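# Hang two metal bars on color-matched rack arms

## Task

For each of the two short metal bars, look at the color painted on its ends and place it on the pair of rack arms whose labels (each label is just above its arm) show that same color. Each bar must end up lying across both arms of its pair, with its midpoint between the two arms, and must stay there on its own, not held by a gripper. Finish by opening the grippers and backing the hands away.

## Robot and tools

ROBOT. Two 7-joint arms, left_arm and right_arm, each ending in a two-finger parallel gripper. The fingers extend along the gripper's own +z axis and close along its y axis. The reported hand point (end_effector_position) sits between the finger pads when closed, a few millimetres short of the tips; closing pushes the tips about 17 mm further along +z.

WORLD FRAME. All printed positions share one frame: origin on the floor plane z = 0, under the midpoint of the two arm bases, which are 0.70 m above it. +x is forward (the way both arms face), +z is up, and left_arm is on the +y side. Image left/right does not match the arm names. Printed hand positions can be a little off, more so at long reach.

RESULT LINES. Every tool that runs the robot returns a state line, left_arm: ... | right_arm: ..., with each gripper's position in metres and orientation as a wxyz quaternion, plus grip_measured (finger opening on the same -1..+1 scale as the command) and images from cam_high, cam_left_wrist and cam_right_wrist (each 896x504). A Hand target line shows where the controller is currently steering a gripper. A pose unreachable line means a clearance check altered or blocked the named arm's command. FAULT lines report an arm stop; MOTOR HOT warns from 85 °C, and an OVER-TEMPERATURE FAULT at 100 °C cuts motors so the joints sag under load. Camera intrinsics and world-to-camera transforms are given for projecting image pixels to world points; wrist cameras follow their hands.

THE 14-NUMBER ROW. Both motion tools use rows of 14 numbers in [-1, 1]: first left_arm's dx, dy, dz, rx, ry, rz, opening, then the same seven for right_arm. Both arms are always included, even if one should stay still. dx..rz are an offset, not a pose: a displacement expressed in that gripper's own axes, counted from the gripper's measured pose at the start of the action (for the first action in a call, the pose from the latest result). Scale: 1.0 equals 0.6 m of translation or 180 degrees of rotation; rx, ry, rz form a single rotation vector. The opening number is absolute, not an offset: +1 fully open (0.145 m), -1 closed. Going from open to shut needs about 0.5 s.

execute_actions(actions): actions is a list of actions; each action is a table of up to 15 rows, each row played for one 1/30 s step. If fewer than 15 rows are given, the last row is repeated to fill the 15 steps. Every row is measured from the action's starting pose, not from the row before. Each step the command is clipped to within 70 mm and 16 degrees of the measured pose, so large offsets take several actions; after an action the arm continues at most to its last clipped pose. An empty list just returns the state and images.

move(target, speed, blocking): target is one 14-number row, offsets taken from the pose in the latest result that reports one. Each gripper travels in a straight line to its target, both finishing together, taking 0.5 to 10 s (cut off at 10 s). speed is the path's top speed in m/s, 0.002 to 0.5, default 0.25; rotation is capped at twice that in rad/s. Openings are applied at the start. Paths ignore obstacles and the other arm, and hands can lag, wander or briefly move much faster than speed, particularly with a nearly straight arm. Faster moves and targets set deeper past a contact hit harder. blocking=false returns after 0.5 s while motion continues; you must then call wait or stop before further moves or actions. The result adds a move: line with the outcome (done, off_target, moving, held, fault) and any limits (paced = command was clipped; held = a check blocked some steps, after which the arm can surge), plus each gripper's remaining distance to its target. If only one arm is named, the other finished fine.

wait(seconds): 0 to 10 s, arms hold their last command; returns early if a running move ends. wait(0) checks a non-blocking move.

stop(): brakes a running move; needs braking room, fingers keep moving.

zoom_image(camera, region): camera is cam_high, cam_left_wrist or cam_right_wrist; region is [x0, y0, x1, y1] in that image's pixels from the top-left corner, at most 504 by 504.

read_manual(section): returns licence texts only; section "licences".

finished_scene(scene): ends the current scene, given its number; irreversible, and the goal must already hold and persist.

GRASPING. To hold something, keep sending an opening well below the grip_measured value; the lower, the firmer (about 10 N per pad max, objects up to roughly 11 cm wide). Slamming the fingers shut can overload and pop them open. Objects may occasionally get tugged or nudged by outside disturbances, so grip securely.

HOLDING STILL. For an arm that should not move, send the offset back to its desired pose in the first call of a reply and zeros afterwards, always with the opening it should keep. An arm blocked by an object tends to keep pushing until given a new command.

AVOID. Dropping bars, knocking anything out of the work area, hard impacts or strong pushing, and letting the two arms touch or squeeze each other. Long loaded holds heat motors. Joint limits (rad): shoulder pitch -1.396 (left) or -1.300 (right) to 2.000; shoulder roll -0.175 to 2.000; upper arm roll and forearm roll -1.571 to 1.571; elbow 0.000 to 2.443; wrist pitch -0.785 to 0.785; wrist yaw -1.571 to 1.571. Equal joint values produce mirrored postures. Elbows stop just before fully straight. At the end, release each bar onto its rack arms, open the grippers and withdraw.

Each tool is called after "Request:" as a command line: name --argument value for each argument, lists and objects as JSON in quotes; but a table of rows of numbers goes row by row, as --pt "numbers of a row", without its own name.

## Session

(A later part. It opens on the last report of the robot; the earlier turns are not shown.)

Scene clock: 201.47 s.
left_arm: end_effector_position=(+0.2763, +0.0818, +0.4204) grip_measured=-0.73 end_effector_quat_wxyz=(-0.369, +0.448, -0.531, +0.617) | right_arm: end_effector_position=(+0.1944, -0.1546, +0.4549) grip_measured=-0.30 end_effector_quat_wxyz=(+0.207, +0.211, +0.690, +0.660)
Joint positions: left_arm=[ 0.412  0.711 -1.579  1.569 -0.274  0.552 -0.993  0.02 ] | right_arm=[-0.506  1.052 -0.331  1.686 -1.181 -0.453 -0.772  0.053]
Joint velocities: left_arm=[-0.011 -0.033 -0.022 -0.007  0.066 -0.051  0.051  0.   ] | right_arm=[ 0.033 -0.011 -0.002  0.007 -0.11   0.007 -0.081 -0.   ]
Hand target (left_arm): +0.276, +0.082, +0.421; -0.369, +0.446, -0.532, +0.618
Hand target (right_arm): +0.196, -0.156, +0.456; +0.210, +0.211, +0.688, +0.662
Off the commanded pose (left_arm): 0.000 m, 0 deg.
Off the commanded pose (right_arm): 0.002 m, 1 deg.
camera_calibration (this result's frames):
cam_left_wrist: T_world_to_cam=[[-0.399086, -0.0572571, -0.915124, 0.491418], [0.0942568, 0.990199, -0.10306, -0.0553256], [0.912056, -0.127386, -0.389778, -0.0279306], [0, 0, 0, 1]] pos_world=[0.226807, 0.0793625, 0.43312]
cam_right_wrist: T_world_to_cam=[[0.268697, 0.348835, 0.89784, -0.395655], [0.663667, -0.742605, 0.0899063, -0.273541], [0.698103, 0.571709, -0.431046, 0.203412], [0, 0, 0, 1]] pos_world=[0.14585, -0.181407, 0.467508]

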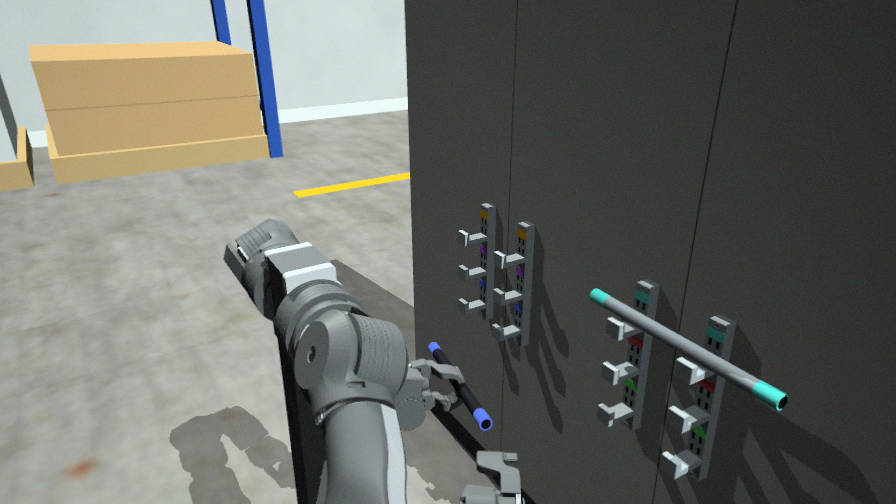

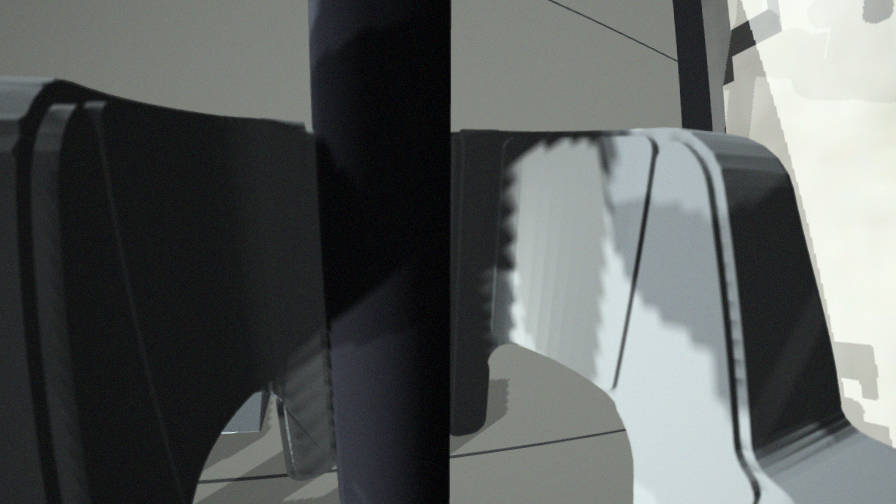

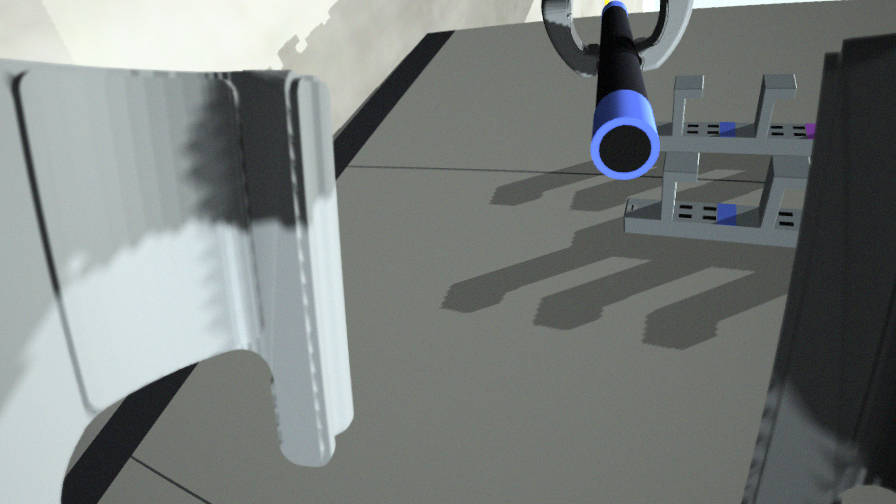

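Request:
move --target '[-0.145,-0.158,-0.018,0,-0.105,0.05,-1, 0,0,-0.08,0,0,0,-0.3]' --speed 0.08

Scene clock: 205.30 s.
left_arm: end_effector_position=(+0.2948, +0.1821, +0.4957) grip_measured=-0.73 end_effector_quat_wxyz=(+0.493, -0.506, +0.498, -0.503) | right_arm: end_effector_position=(+0.1673, -0.1925, +0.4565) grip_measured=-0.30 end_effector_quat_wxyz=(+0.204, +0.212, +0.691, +0.660)
Joint positions: left_arm=[ 0.02   0.976 -0.878  1.965 -0.518  0.788 -0.552  0.02 ] | right_arm=[-0.723  1.158 -0.217  1.62  -1.211 -0.448 -0.997  0.053]
Joint velocities: left_arm=[-0.033 -0.121 -0.027 -0.002  0.037 -0.007  0.051  0.   ] | right_arm=[-0.055 -0.033  0.017  0.012 -0.037 -0.066 -0.095  0.   ]
Hand target (left_arm): +0.295, +0.181, +0.499; +0.496, -0.503, +0.495, -0.507
Hand target (right_arm): +0.168, -0.193, +0.458; +0.206, +0.210, +0.690, +0.661
Off the commanded pose (left_arm): 0.004 m, 1 deg.
Off the commanded pose (right_arm): 0.002 m, 0 deg.
joint sent to its limit (left arm) — the command would take joint 6 (wrist pitch) past its upper limit, so that joint was sent only as far as its limit.
move: off_target (left_arm)
camera_calibration (this result's frames):
cam_left_wrist: T_world_to_cam=[[-0.396033, -0.0522695, -0.916748, 0.572411], [-0.235385, 0.970797, 0.0463343, -0.122013], [0.887554, 0.234138, -0.396771, -0.0577795], [0, 0, 0, 1]] pos_world=[0.249256, 0.161898, 0.507485]
cam_right_wrist: T_world_to_cam=[[0.272497, 0.348821, 0.896699, -0.376653], [0.666308, -0.740739, 0.0856679, -0.281991], [0.694103, 0.574133, -0.434272, 0.24728], [0, 0, 0, 1]] pos_world=[0.118892, -0.21947, 0.469288]

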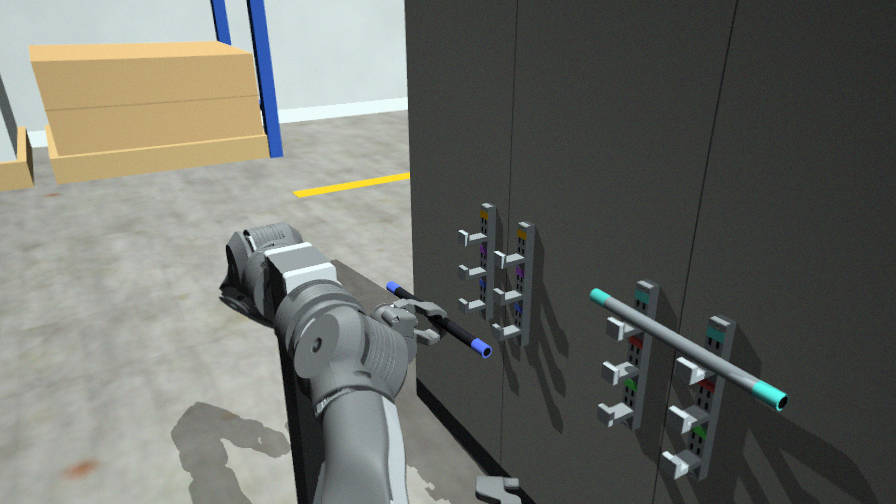

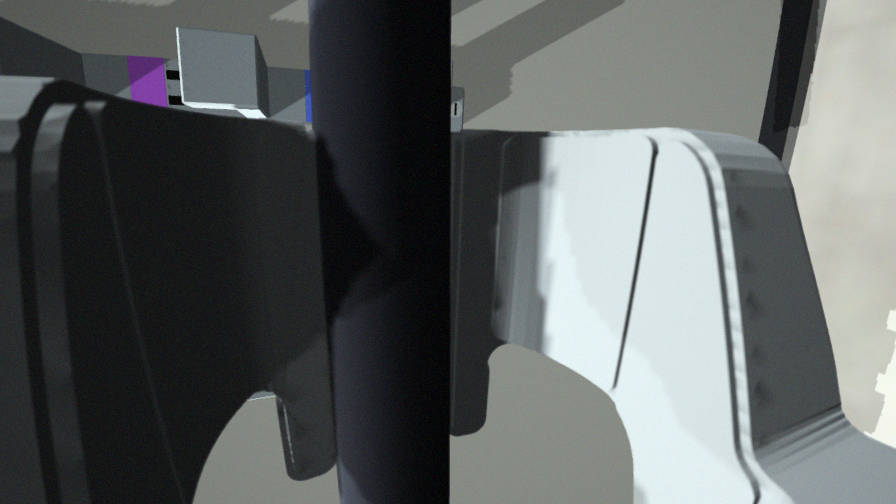

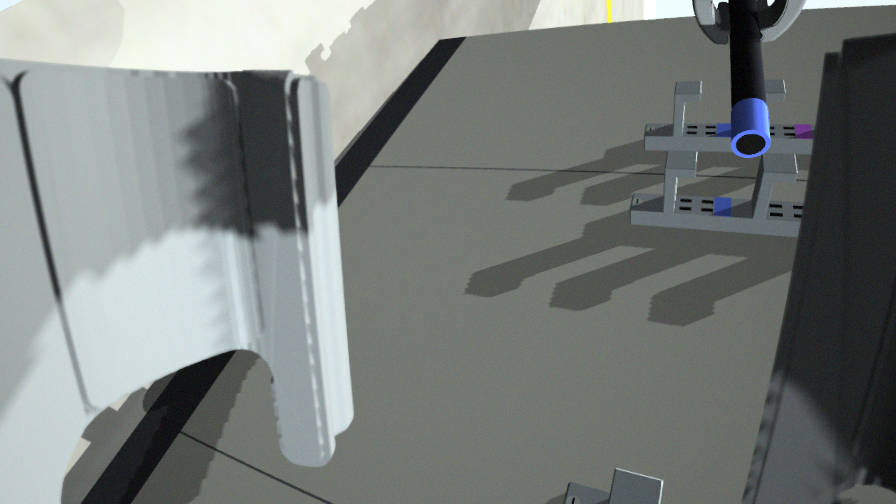

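Request:
move --target '[-0.007,0,0.12,0,0,0,-1, 0,0,0,0,0,0,-0.3]' --speed 0.06

Request:
zoom_image --camera "cam_high" --region '[380,190,580,370]'

Scene clock: 207.43 s.
left_arm: end_effector_position=(+0.3668, +0.1871, +0.4961) grip_measured=-0.73 end_effector_quat_wxyz=(+0.495, -0.506, +0.497, -0.502) | right_arm: end_effector_position=(+0.1673, -0.1925, +0.4565) grip_measured=-0.30 end_effector_quat_wxyz=(+0.204, +0.212, +0.691, +0.660)
Joint positions: left_arm=[ 0.322  0.851 -0.922  1.701 -0.51   0.662 -0.388  0.02 ] | right_arm=[-0.723  1.158 -0.217  1.62  -1.211 -0.448 -0.997  0.053]
Joint velocities: left_arm=[-0.033 -0.011  0.012 -0.012  0.037  0.007 -0.051  0.   ] | right_arm=[-0.011 -0.033  0.012 -0.017 -0.007 -0.007  0.007  0.   ]
Hand target (left_arm): +0.367, +0.186, +0.496; +0.494, -0.505, +0.498, -0.503
Hand target (right_arm): +0.167, -0.192, +0.456; +0.204, +0.212, +0.691, +0.660
Off the commanded pose (left_arm): 0.001 m, 0 deg.
Off the commanded pose (right_arm): 0.000 m, 0 deg.
move: done
camera_calibration (this result's frames):
cam_left_wrist: T_world_to_cam=[[-0.39578, -0.0529005, -0.91682, 0.601651], [-0.23883, 0.969917, 0.0471359, -0.10891], [0.886746, 0.23762, -0.396508, -0.12322], [0, 0, 0, 1]] pos_world=[0.321376, 0.166741, 0.507881]
cam_right_wrist: T_world_to_cam=[[0.272497, 0.348821, 0.896699, -0.376653], [0.666308, -0.740739, 0.0856679, -0.281991], [0.694103, 0.574133, -0.434272, 0.24728], [0, 0, 0, 1]] pos_world=[0.118892, -0.21947, 0.469288]

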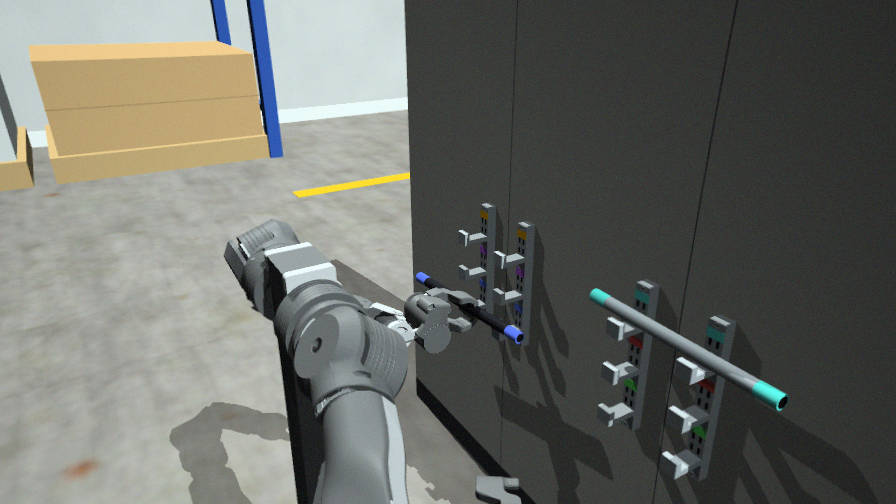

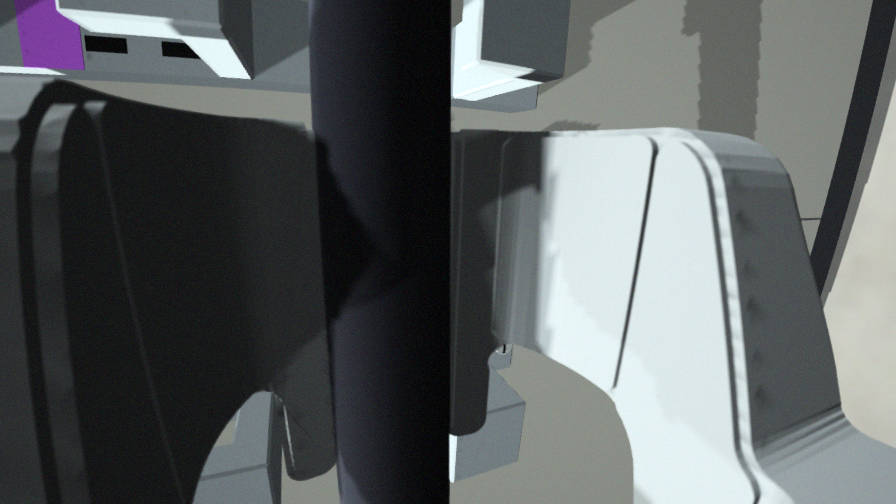

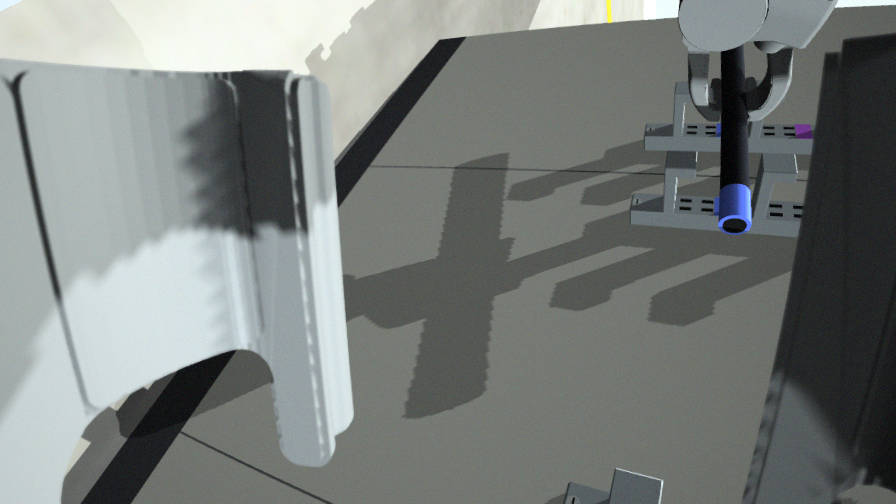

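Region (380, 190, 580, 370) of cam_high's 896x504 image, scaled by 2.520, with more detail than that image has; it fills the top 454 rows of this view, and the rest is white.

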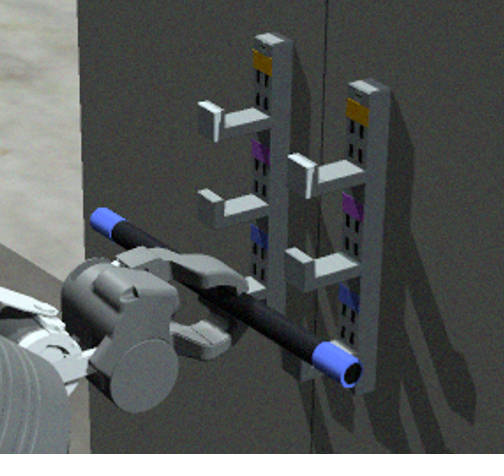

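Request:
move --target '[0,-0.013,0.05,0,0,0,-1, 0,0,0,0,0,0,-0.3]' --speed 0.04

Request:
zoom_image --camera "cam_high" --region '[380,190,580,370]'

Scene clock: 208.93 s.
left_arm: end_effector_position=(+0.3966, +0.1887, +0.5038) grip_measured=-0.73 end_effector_quat_wxyz=(+0.495, -0.508, +0.496, -0.501) | right_arm: end_effector_position=(+0.1673, -0.1925, +0.4565) grip_measured=-0.30 end_effector_quat_wxyz=(+0.204, +0.212, +0.691, +0.660)
Joint positions: left_arm=[ 0.442  0.799 -0.935  1.596 -0.509  0.618 -0.319  0.02 ] | right_arm=[-0.723  1.158 -0.217  1.62  -1.211 -0.448 -0.997  0.053]
Joint velocities: left_arm=[-0.033  0.055 -0.007 -0.017 -0.037 -0.037 -0.022 -0.   ] | right_arm=[-0.055 -0.011 -0.002 -0.007  0.051 -0.095  0.007 -0.   ]
Hand target (left_arm): +0.397, +0.187, +0.504; +0.495, -0.506, +0.497, -0.502
Hand target (right_arm): +0.167, -0.192, +0.456; +0.204, +0.212, +0.691, +0.660
Off the commanded pose (left_arm): 0.001 m, 0 deg.
Off the commanded pose (right_arm): 0.000 m, 0 deg.
move: done
camera_calibration (this result's frames):
cam_left_wrist: T_world_to_cam=[[-0.396795, -0.0559007, -0.916204, 0.621261], [-0.243502, 0.968792, 0.0463477, -0.101182], [0.88502, 0.241488, -0.398024, -0.146165], [0, 0, 0, 1]] pos_world=[0.351234, 0.168051, 0.515714]
cam_right_wrist: T_world_to_cam=[[0.272497, 0.348821, 0.896699, -0.376653], [0.666308, -0.740739, 0.0856679, -0.281991], [0.694103, 0.574133, -0.434272, 0.24728], [0, 0, 0, 1]] pos_world=[0.118892, -0.21947, 0.469288]

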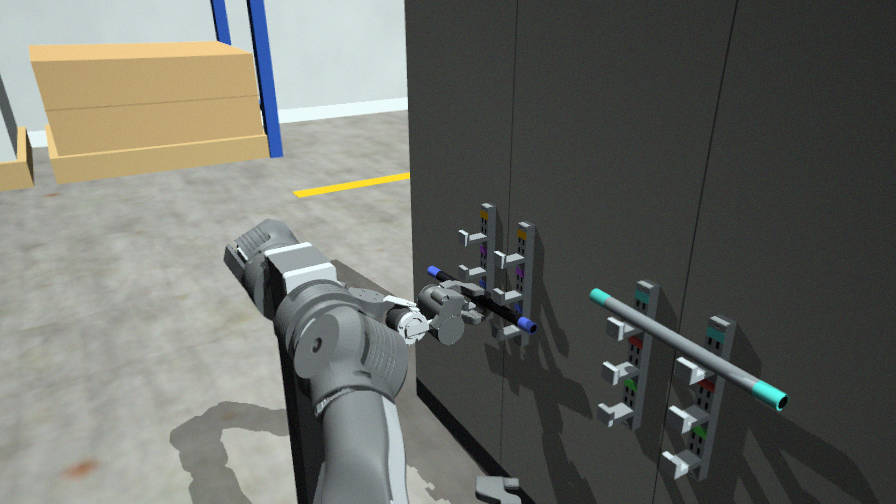

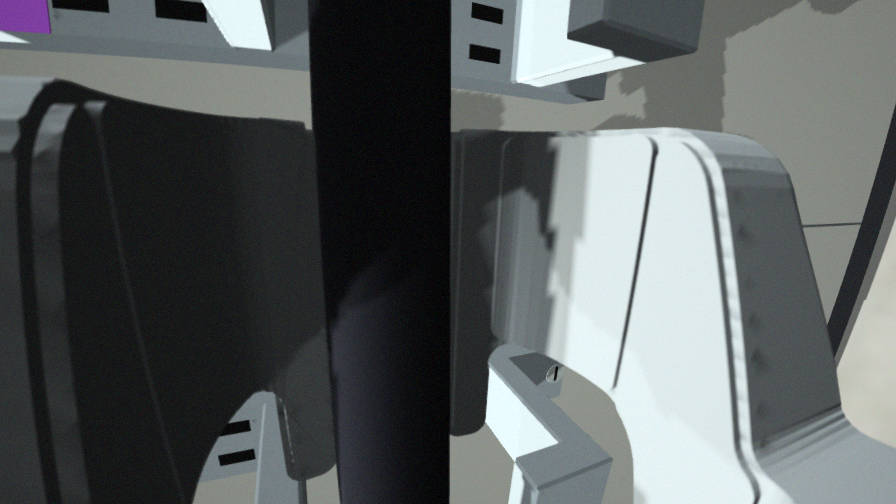

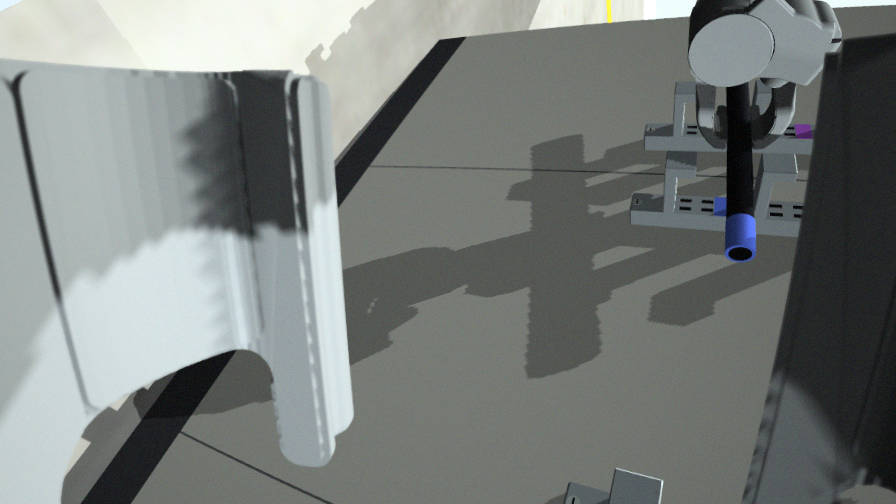

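Region (380, 190, 580, 370) of cam_high's 896x504 image, scaled by 2.520, with more detail than that image has; it fills the top 454 rows of this view, and the rest is white.

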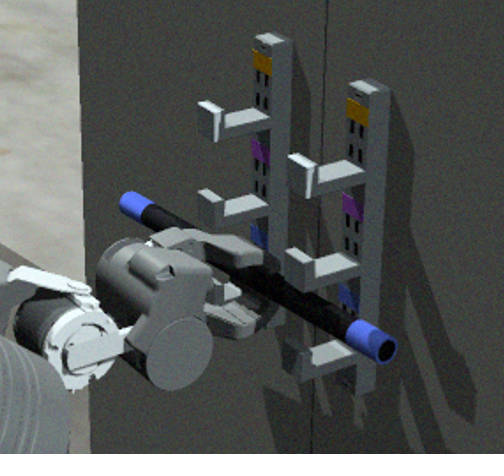

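Request:
move --target '[0,0,0.075,0,0,0,-1, 0,0,0,0,0,0,-0.3]' --speed 0.04

Request:
zoom_image --camera "cam_high" --region '[380,190,580,370]'

Scene clock: 210.73 s.
left_arm: end_effector_position=(+0.4388, +0.1905, +0.5008) grip_measured=-0.74 end_effector_quat_wxyz=(+0.498, -0.509, +0.495, -0.497) | right_arm: end_effector_position=(+0.1673, -0.1925, +0.4565) grip_measured=-0.30 end_effector_quat_wxyz=(+0.204, +0.212, +0.691, +0.660)
Joint positions: left_arm=[ 0.589  0.682 -0.963  1.357 -0.514  0.522 -0.288  0.02 ] | right_arm=[-0.723  1.158 -0.217  1.62  -1.211 -0.448 -0.997  0.053]
Joint velocities: left_arm=[-0.033  0.033 -0.022 -0.007 -0.081  0.051  0.051  0.   ] | right_arm=[ 0.055 -0.077  0.007 -0.012 -0.007 -0.007 -0.095 -0.   ]
Hand target (left_arm): +0.442, +0.189, +0.505; +0.496, -0.507, +0.496, -0.501
Hand target (right_arm): +0.167, -0.192, +0.456; +0.204, +0.212, +0.691, +0.660
Off the commanded pose (left_arm): 0.004 m, 1 deg.
Off the commanded pose (right_arm): 0.000 m, 0 deg.
move: off_target (left_arm)
camera_calibration (this result's frames):
cam_left_wrist: T_world_to_cam=[[-0.397748, -0.0541937, -0.915893, 0.635343], [-0.251686, 0.966405, 0.0521181, -0.0914281], [0.882298, 0.251247, -0.398026, -0.185873], [0, 0, 0, 1]] pos_world=[0.393691, 0.169488, 0.512689]
cam_right_wrist: T_world_to_cam=[[0.272497, 0.348821, 0.896699, -0.376653], [0.666308, -0.740739, 0.0856679, -0.281991], [0.694103, 0.574133, -0.434272, 0.24728], [0, 0, 0, 1]] pos_world=[0.118892, -0.21947, 0.469288]

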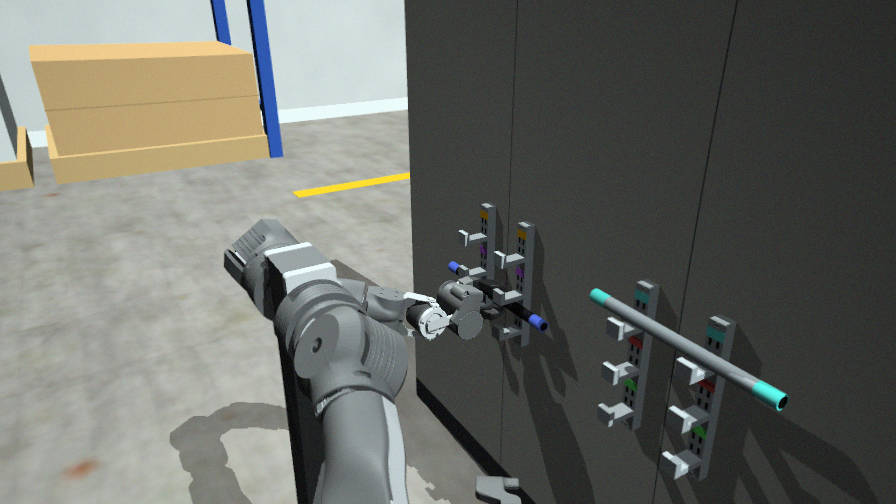

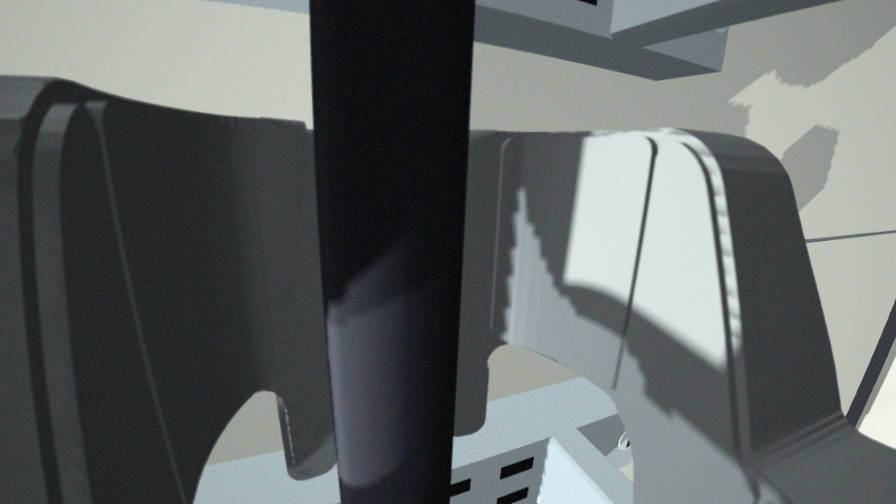

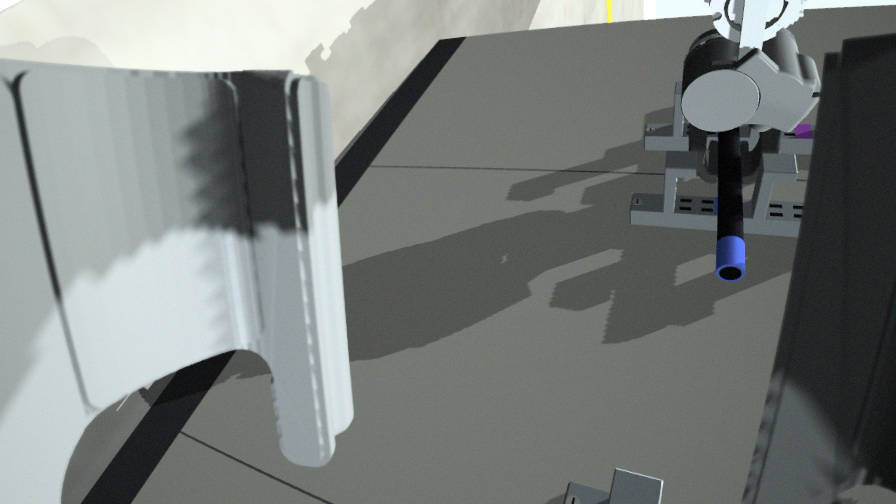

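Region (380, 190, 580, 370) of cam_high's 896x504 image, scaled by 2.520, with more detail than that image has; it fills the top 454 rows of this view, and the rest is white.

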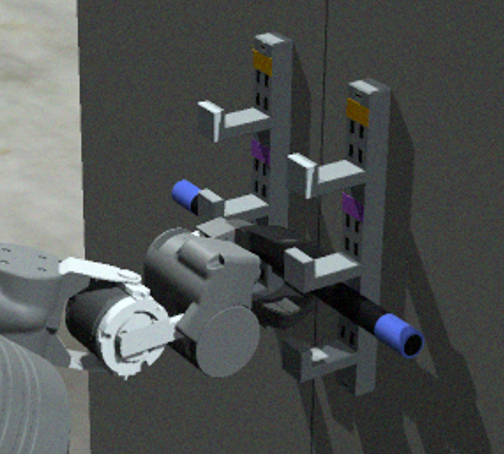

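Request:
move --target '[0,0.04,0,0,0,0,-1, 0,0,0,0,0,0,-0.3]' --speed 0.03

Request:
zoom_image --camera "cam_high" --region '[380,190,580,370]'

Scene clock: 212.10 s.
left_arm: end_effector_position=(+0.4386, +0.1902, +0.4754) grip_measured=-0.74 end_effector_quat_wxyz=(+0.496, -0.512, +0.497, -0.495) | right_arm: end_effector_position=(+0.1673, -0.1925, +0.4565) grip_measured=-0.30 end_effector_quat_wxyz=(+0.204, +0.212, +0.691, +0.660)
Joint positions: left_arm=[ 0.559  0.626 -0.963  1.25  -0.522  0.473 -0.352  0.02 ] | right_arm=[-0.723  1.158 -0.217  1.62  -1.211 -0.448 -0.997  0.053]
Joint velocities: left_arm=[-0.077 -0.077 -0.007 -0.017 -0.051 -0.051  0.007 -0.   ] | right_arm=[-0.121  0.011 -0.002 -0.012 -0.051 -0.022  0.007 -0.   ]
Hand target (left_arm): +0.439, +0.190, +0.477; +0.499, -0.509, +0.495, -0.497
Hand target (right_arm): +0.167, -0.192, +0.456; +0.204, +0.212, +0.691, +0.660
Off the commanded pose (left_arm): 0.001 m, 1 deg.
Off the commanded pose (right_arm): 0.000 m, 0 deg.
move: done
camera_calibration (this result's frames):
cam_left_wrist: T_world_to_cam=[[-0.406342, -0.0560045, -0.912003, 0.614201], [-0.252164, 0.966231, 0.0530165, -0.0899799], [0.878237, 0.251517, -0.406742, -0.189853], [0, 0, 0, 1]] pos_world=[0.393622, 0.169091, 0.487702]
cam_right_wrist: T_world_to_cam=[[0.272497, 0.348821, 0.896699, -0.376653], [0.666308, -0.740739, 0.0856679, -0.281991], [0.694103, 0.574133, -0.434272, 0.24728], [0, 0, 0, 1]] pos_world=[0.118892, -0.21947, 0.469288]

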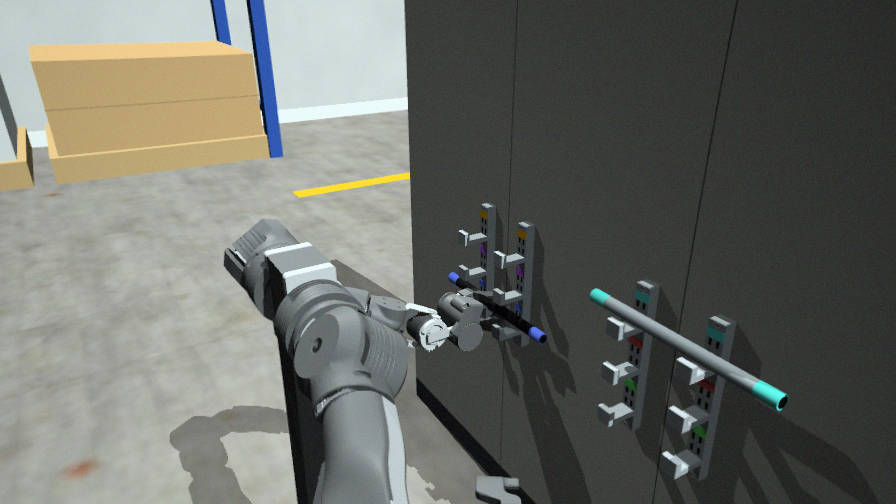

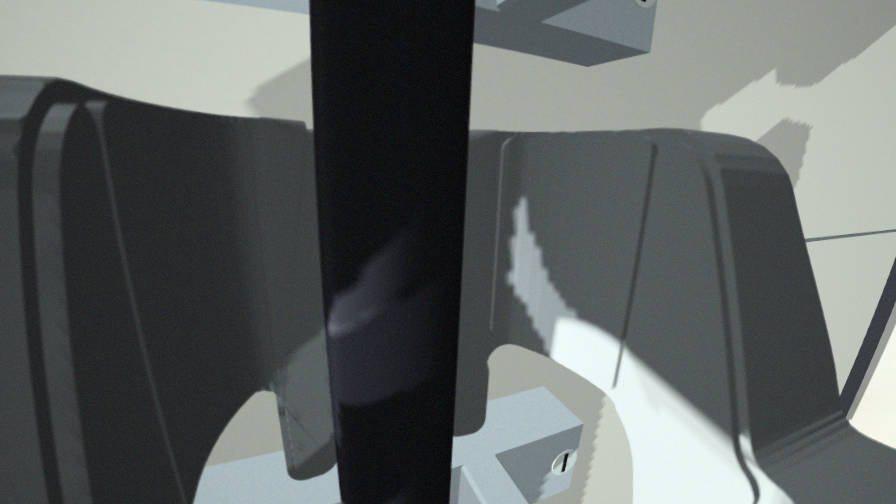

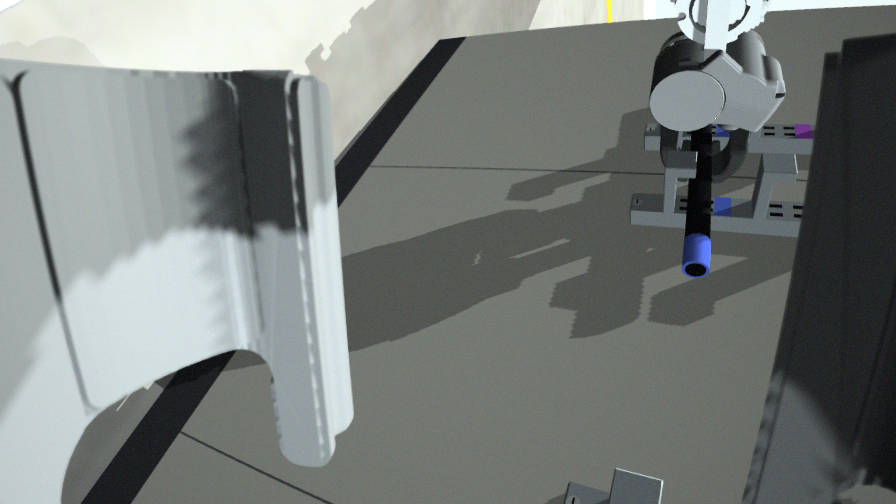

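Region (380, 190, 580, 370) of cam_high's 896x504 image, scaled by 2.520, with more detail than that image has; it fills the top 454 rows of this view, and the rest is white.

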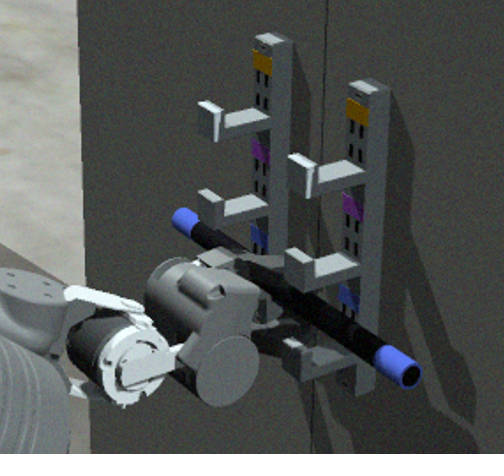

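Request:
move --target '[0,0.022,0,0,0,0,-1, 0,0,0,0,0,0,-0.3]' --speed 0.03

Request:
zoom_image --camera "cam_high" --region '[380,190,580,370]'

Scene clock: 213.20 s.
left_arm: end_effector_position=(+0.4387, +0.1905, +0.4659) grip_measured=-0.74 end_effector_quat_wxyz=(+0.502, -0.507, +0.495, -0.496) | right_arm: end_effector_position=(+0.1673, -0.1925, +0.4565) grip_measured=-0.30 end_effector_quat_wxyz=(+0.204, +0.212, +0.691, +0.660)
Joint positions: left_arm=[ 0.548  0.596 -0.963  1.189 -0.536  0.449 -0.4    0.02 ] | right_arm=[-0.723  1.158 -0.217  1.62  -1.211 -0.448 -0.997  0.053]
Joint velocities: left_arm=[ 0.055  0.033  0.017  0.007  0.051 -0.081  0.037  0.   ] | right_arm=[-0.077 -0.099 -0.042 -0.002 -0.007 -0.066  0.066  0.   ]
Hand target (left_arm): +0.439, +0.190, +0.462; +0.496, -0.512, +0.497, -0.495
Hand target (right_arm): +0.167, -0.192, +0.456; +0.204, +0.212, +0.691, +0.660
Off the commanded pose (left_arm): 0.004 m, 1 deg.
Off the commanded pose (right_arm): 0.000 m, 0 deg.
move: off_target (left_arm)
camera_calibration (this result's frames):
cam_left_wrist: T_world_to_cam=[[-0.392942, -0.0474344, -0.918339, 0.601076], [-0.254325, 0.96532, 0.0589604, -0.0914097], [0.883694, 0.256725, -0.391378, -0.204425], [0, 0, 0, 1]] pos_world=[0.39359, 0.169232, 0.477374]
cam_right_wrist: T_world_to_cam=[[0.272497, 0.348821, 0.896699, -0.376653], [0.666308, -0.740739, 0.0856679, -0.281991], [0.694103, 0.574133, -0.434272, 0.24728], [0, 0, 0, 1]] pos_world=[0.118892, -0.21947, 0.469288]

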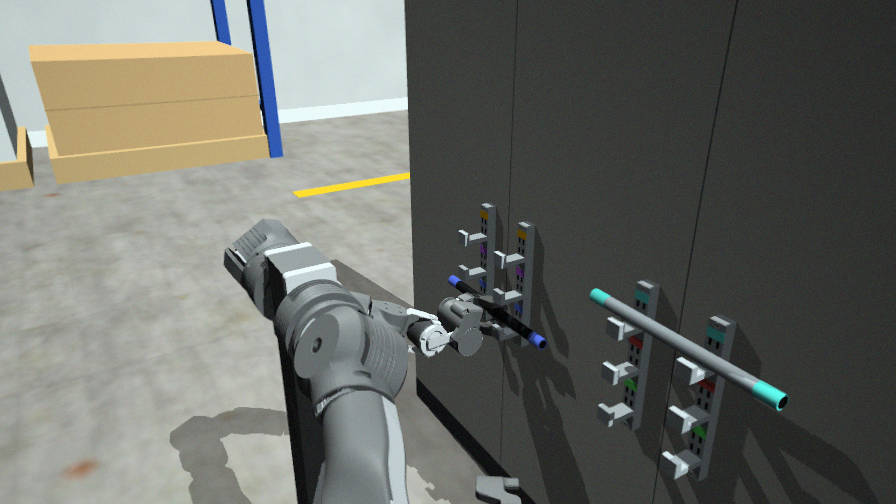

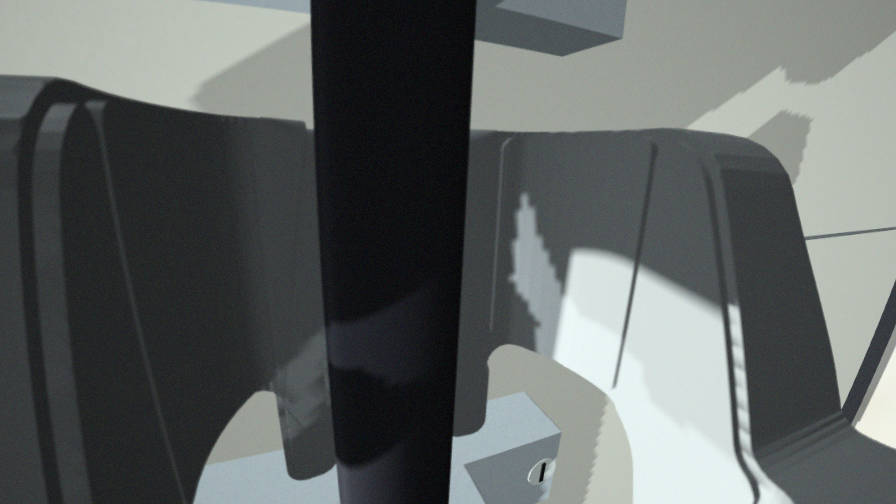

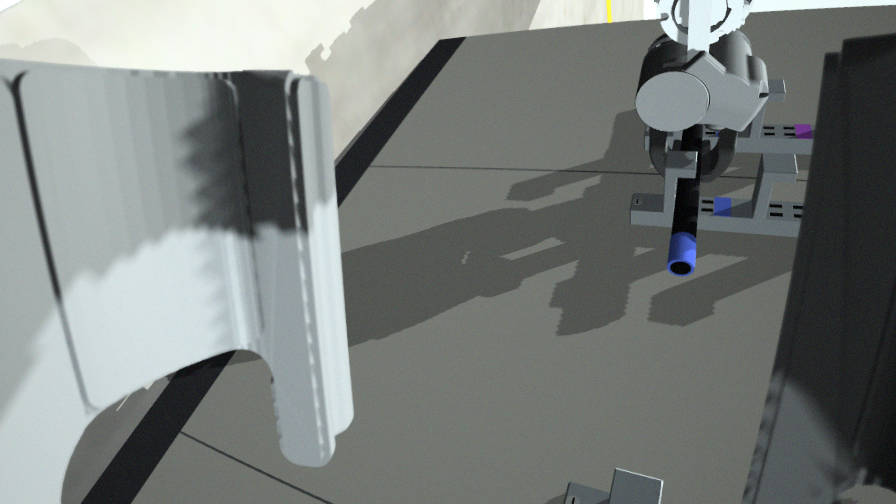

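Region (380, 190, 580, 370) of cam_high's 896x504 image, scaled by 2.520, with more detail than that image has; it fills the top 454 rows of this view, and the rest is white.

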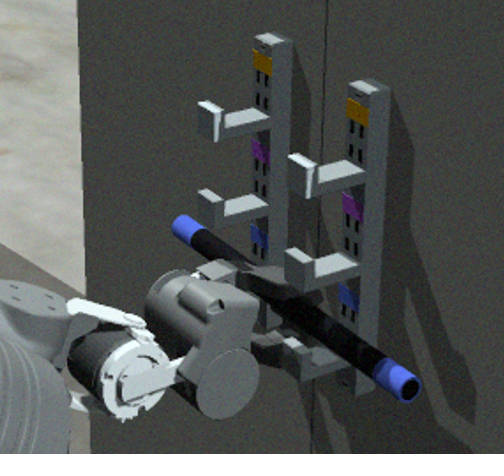

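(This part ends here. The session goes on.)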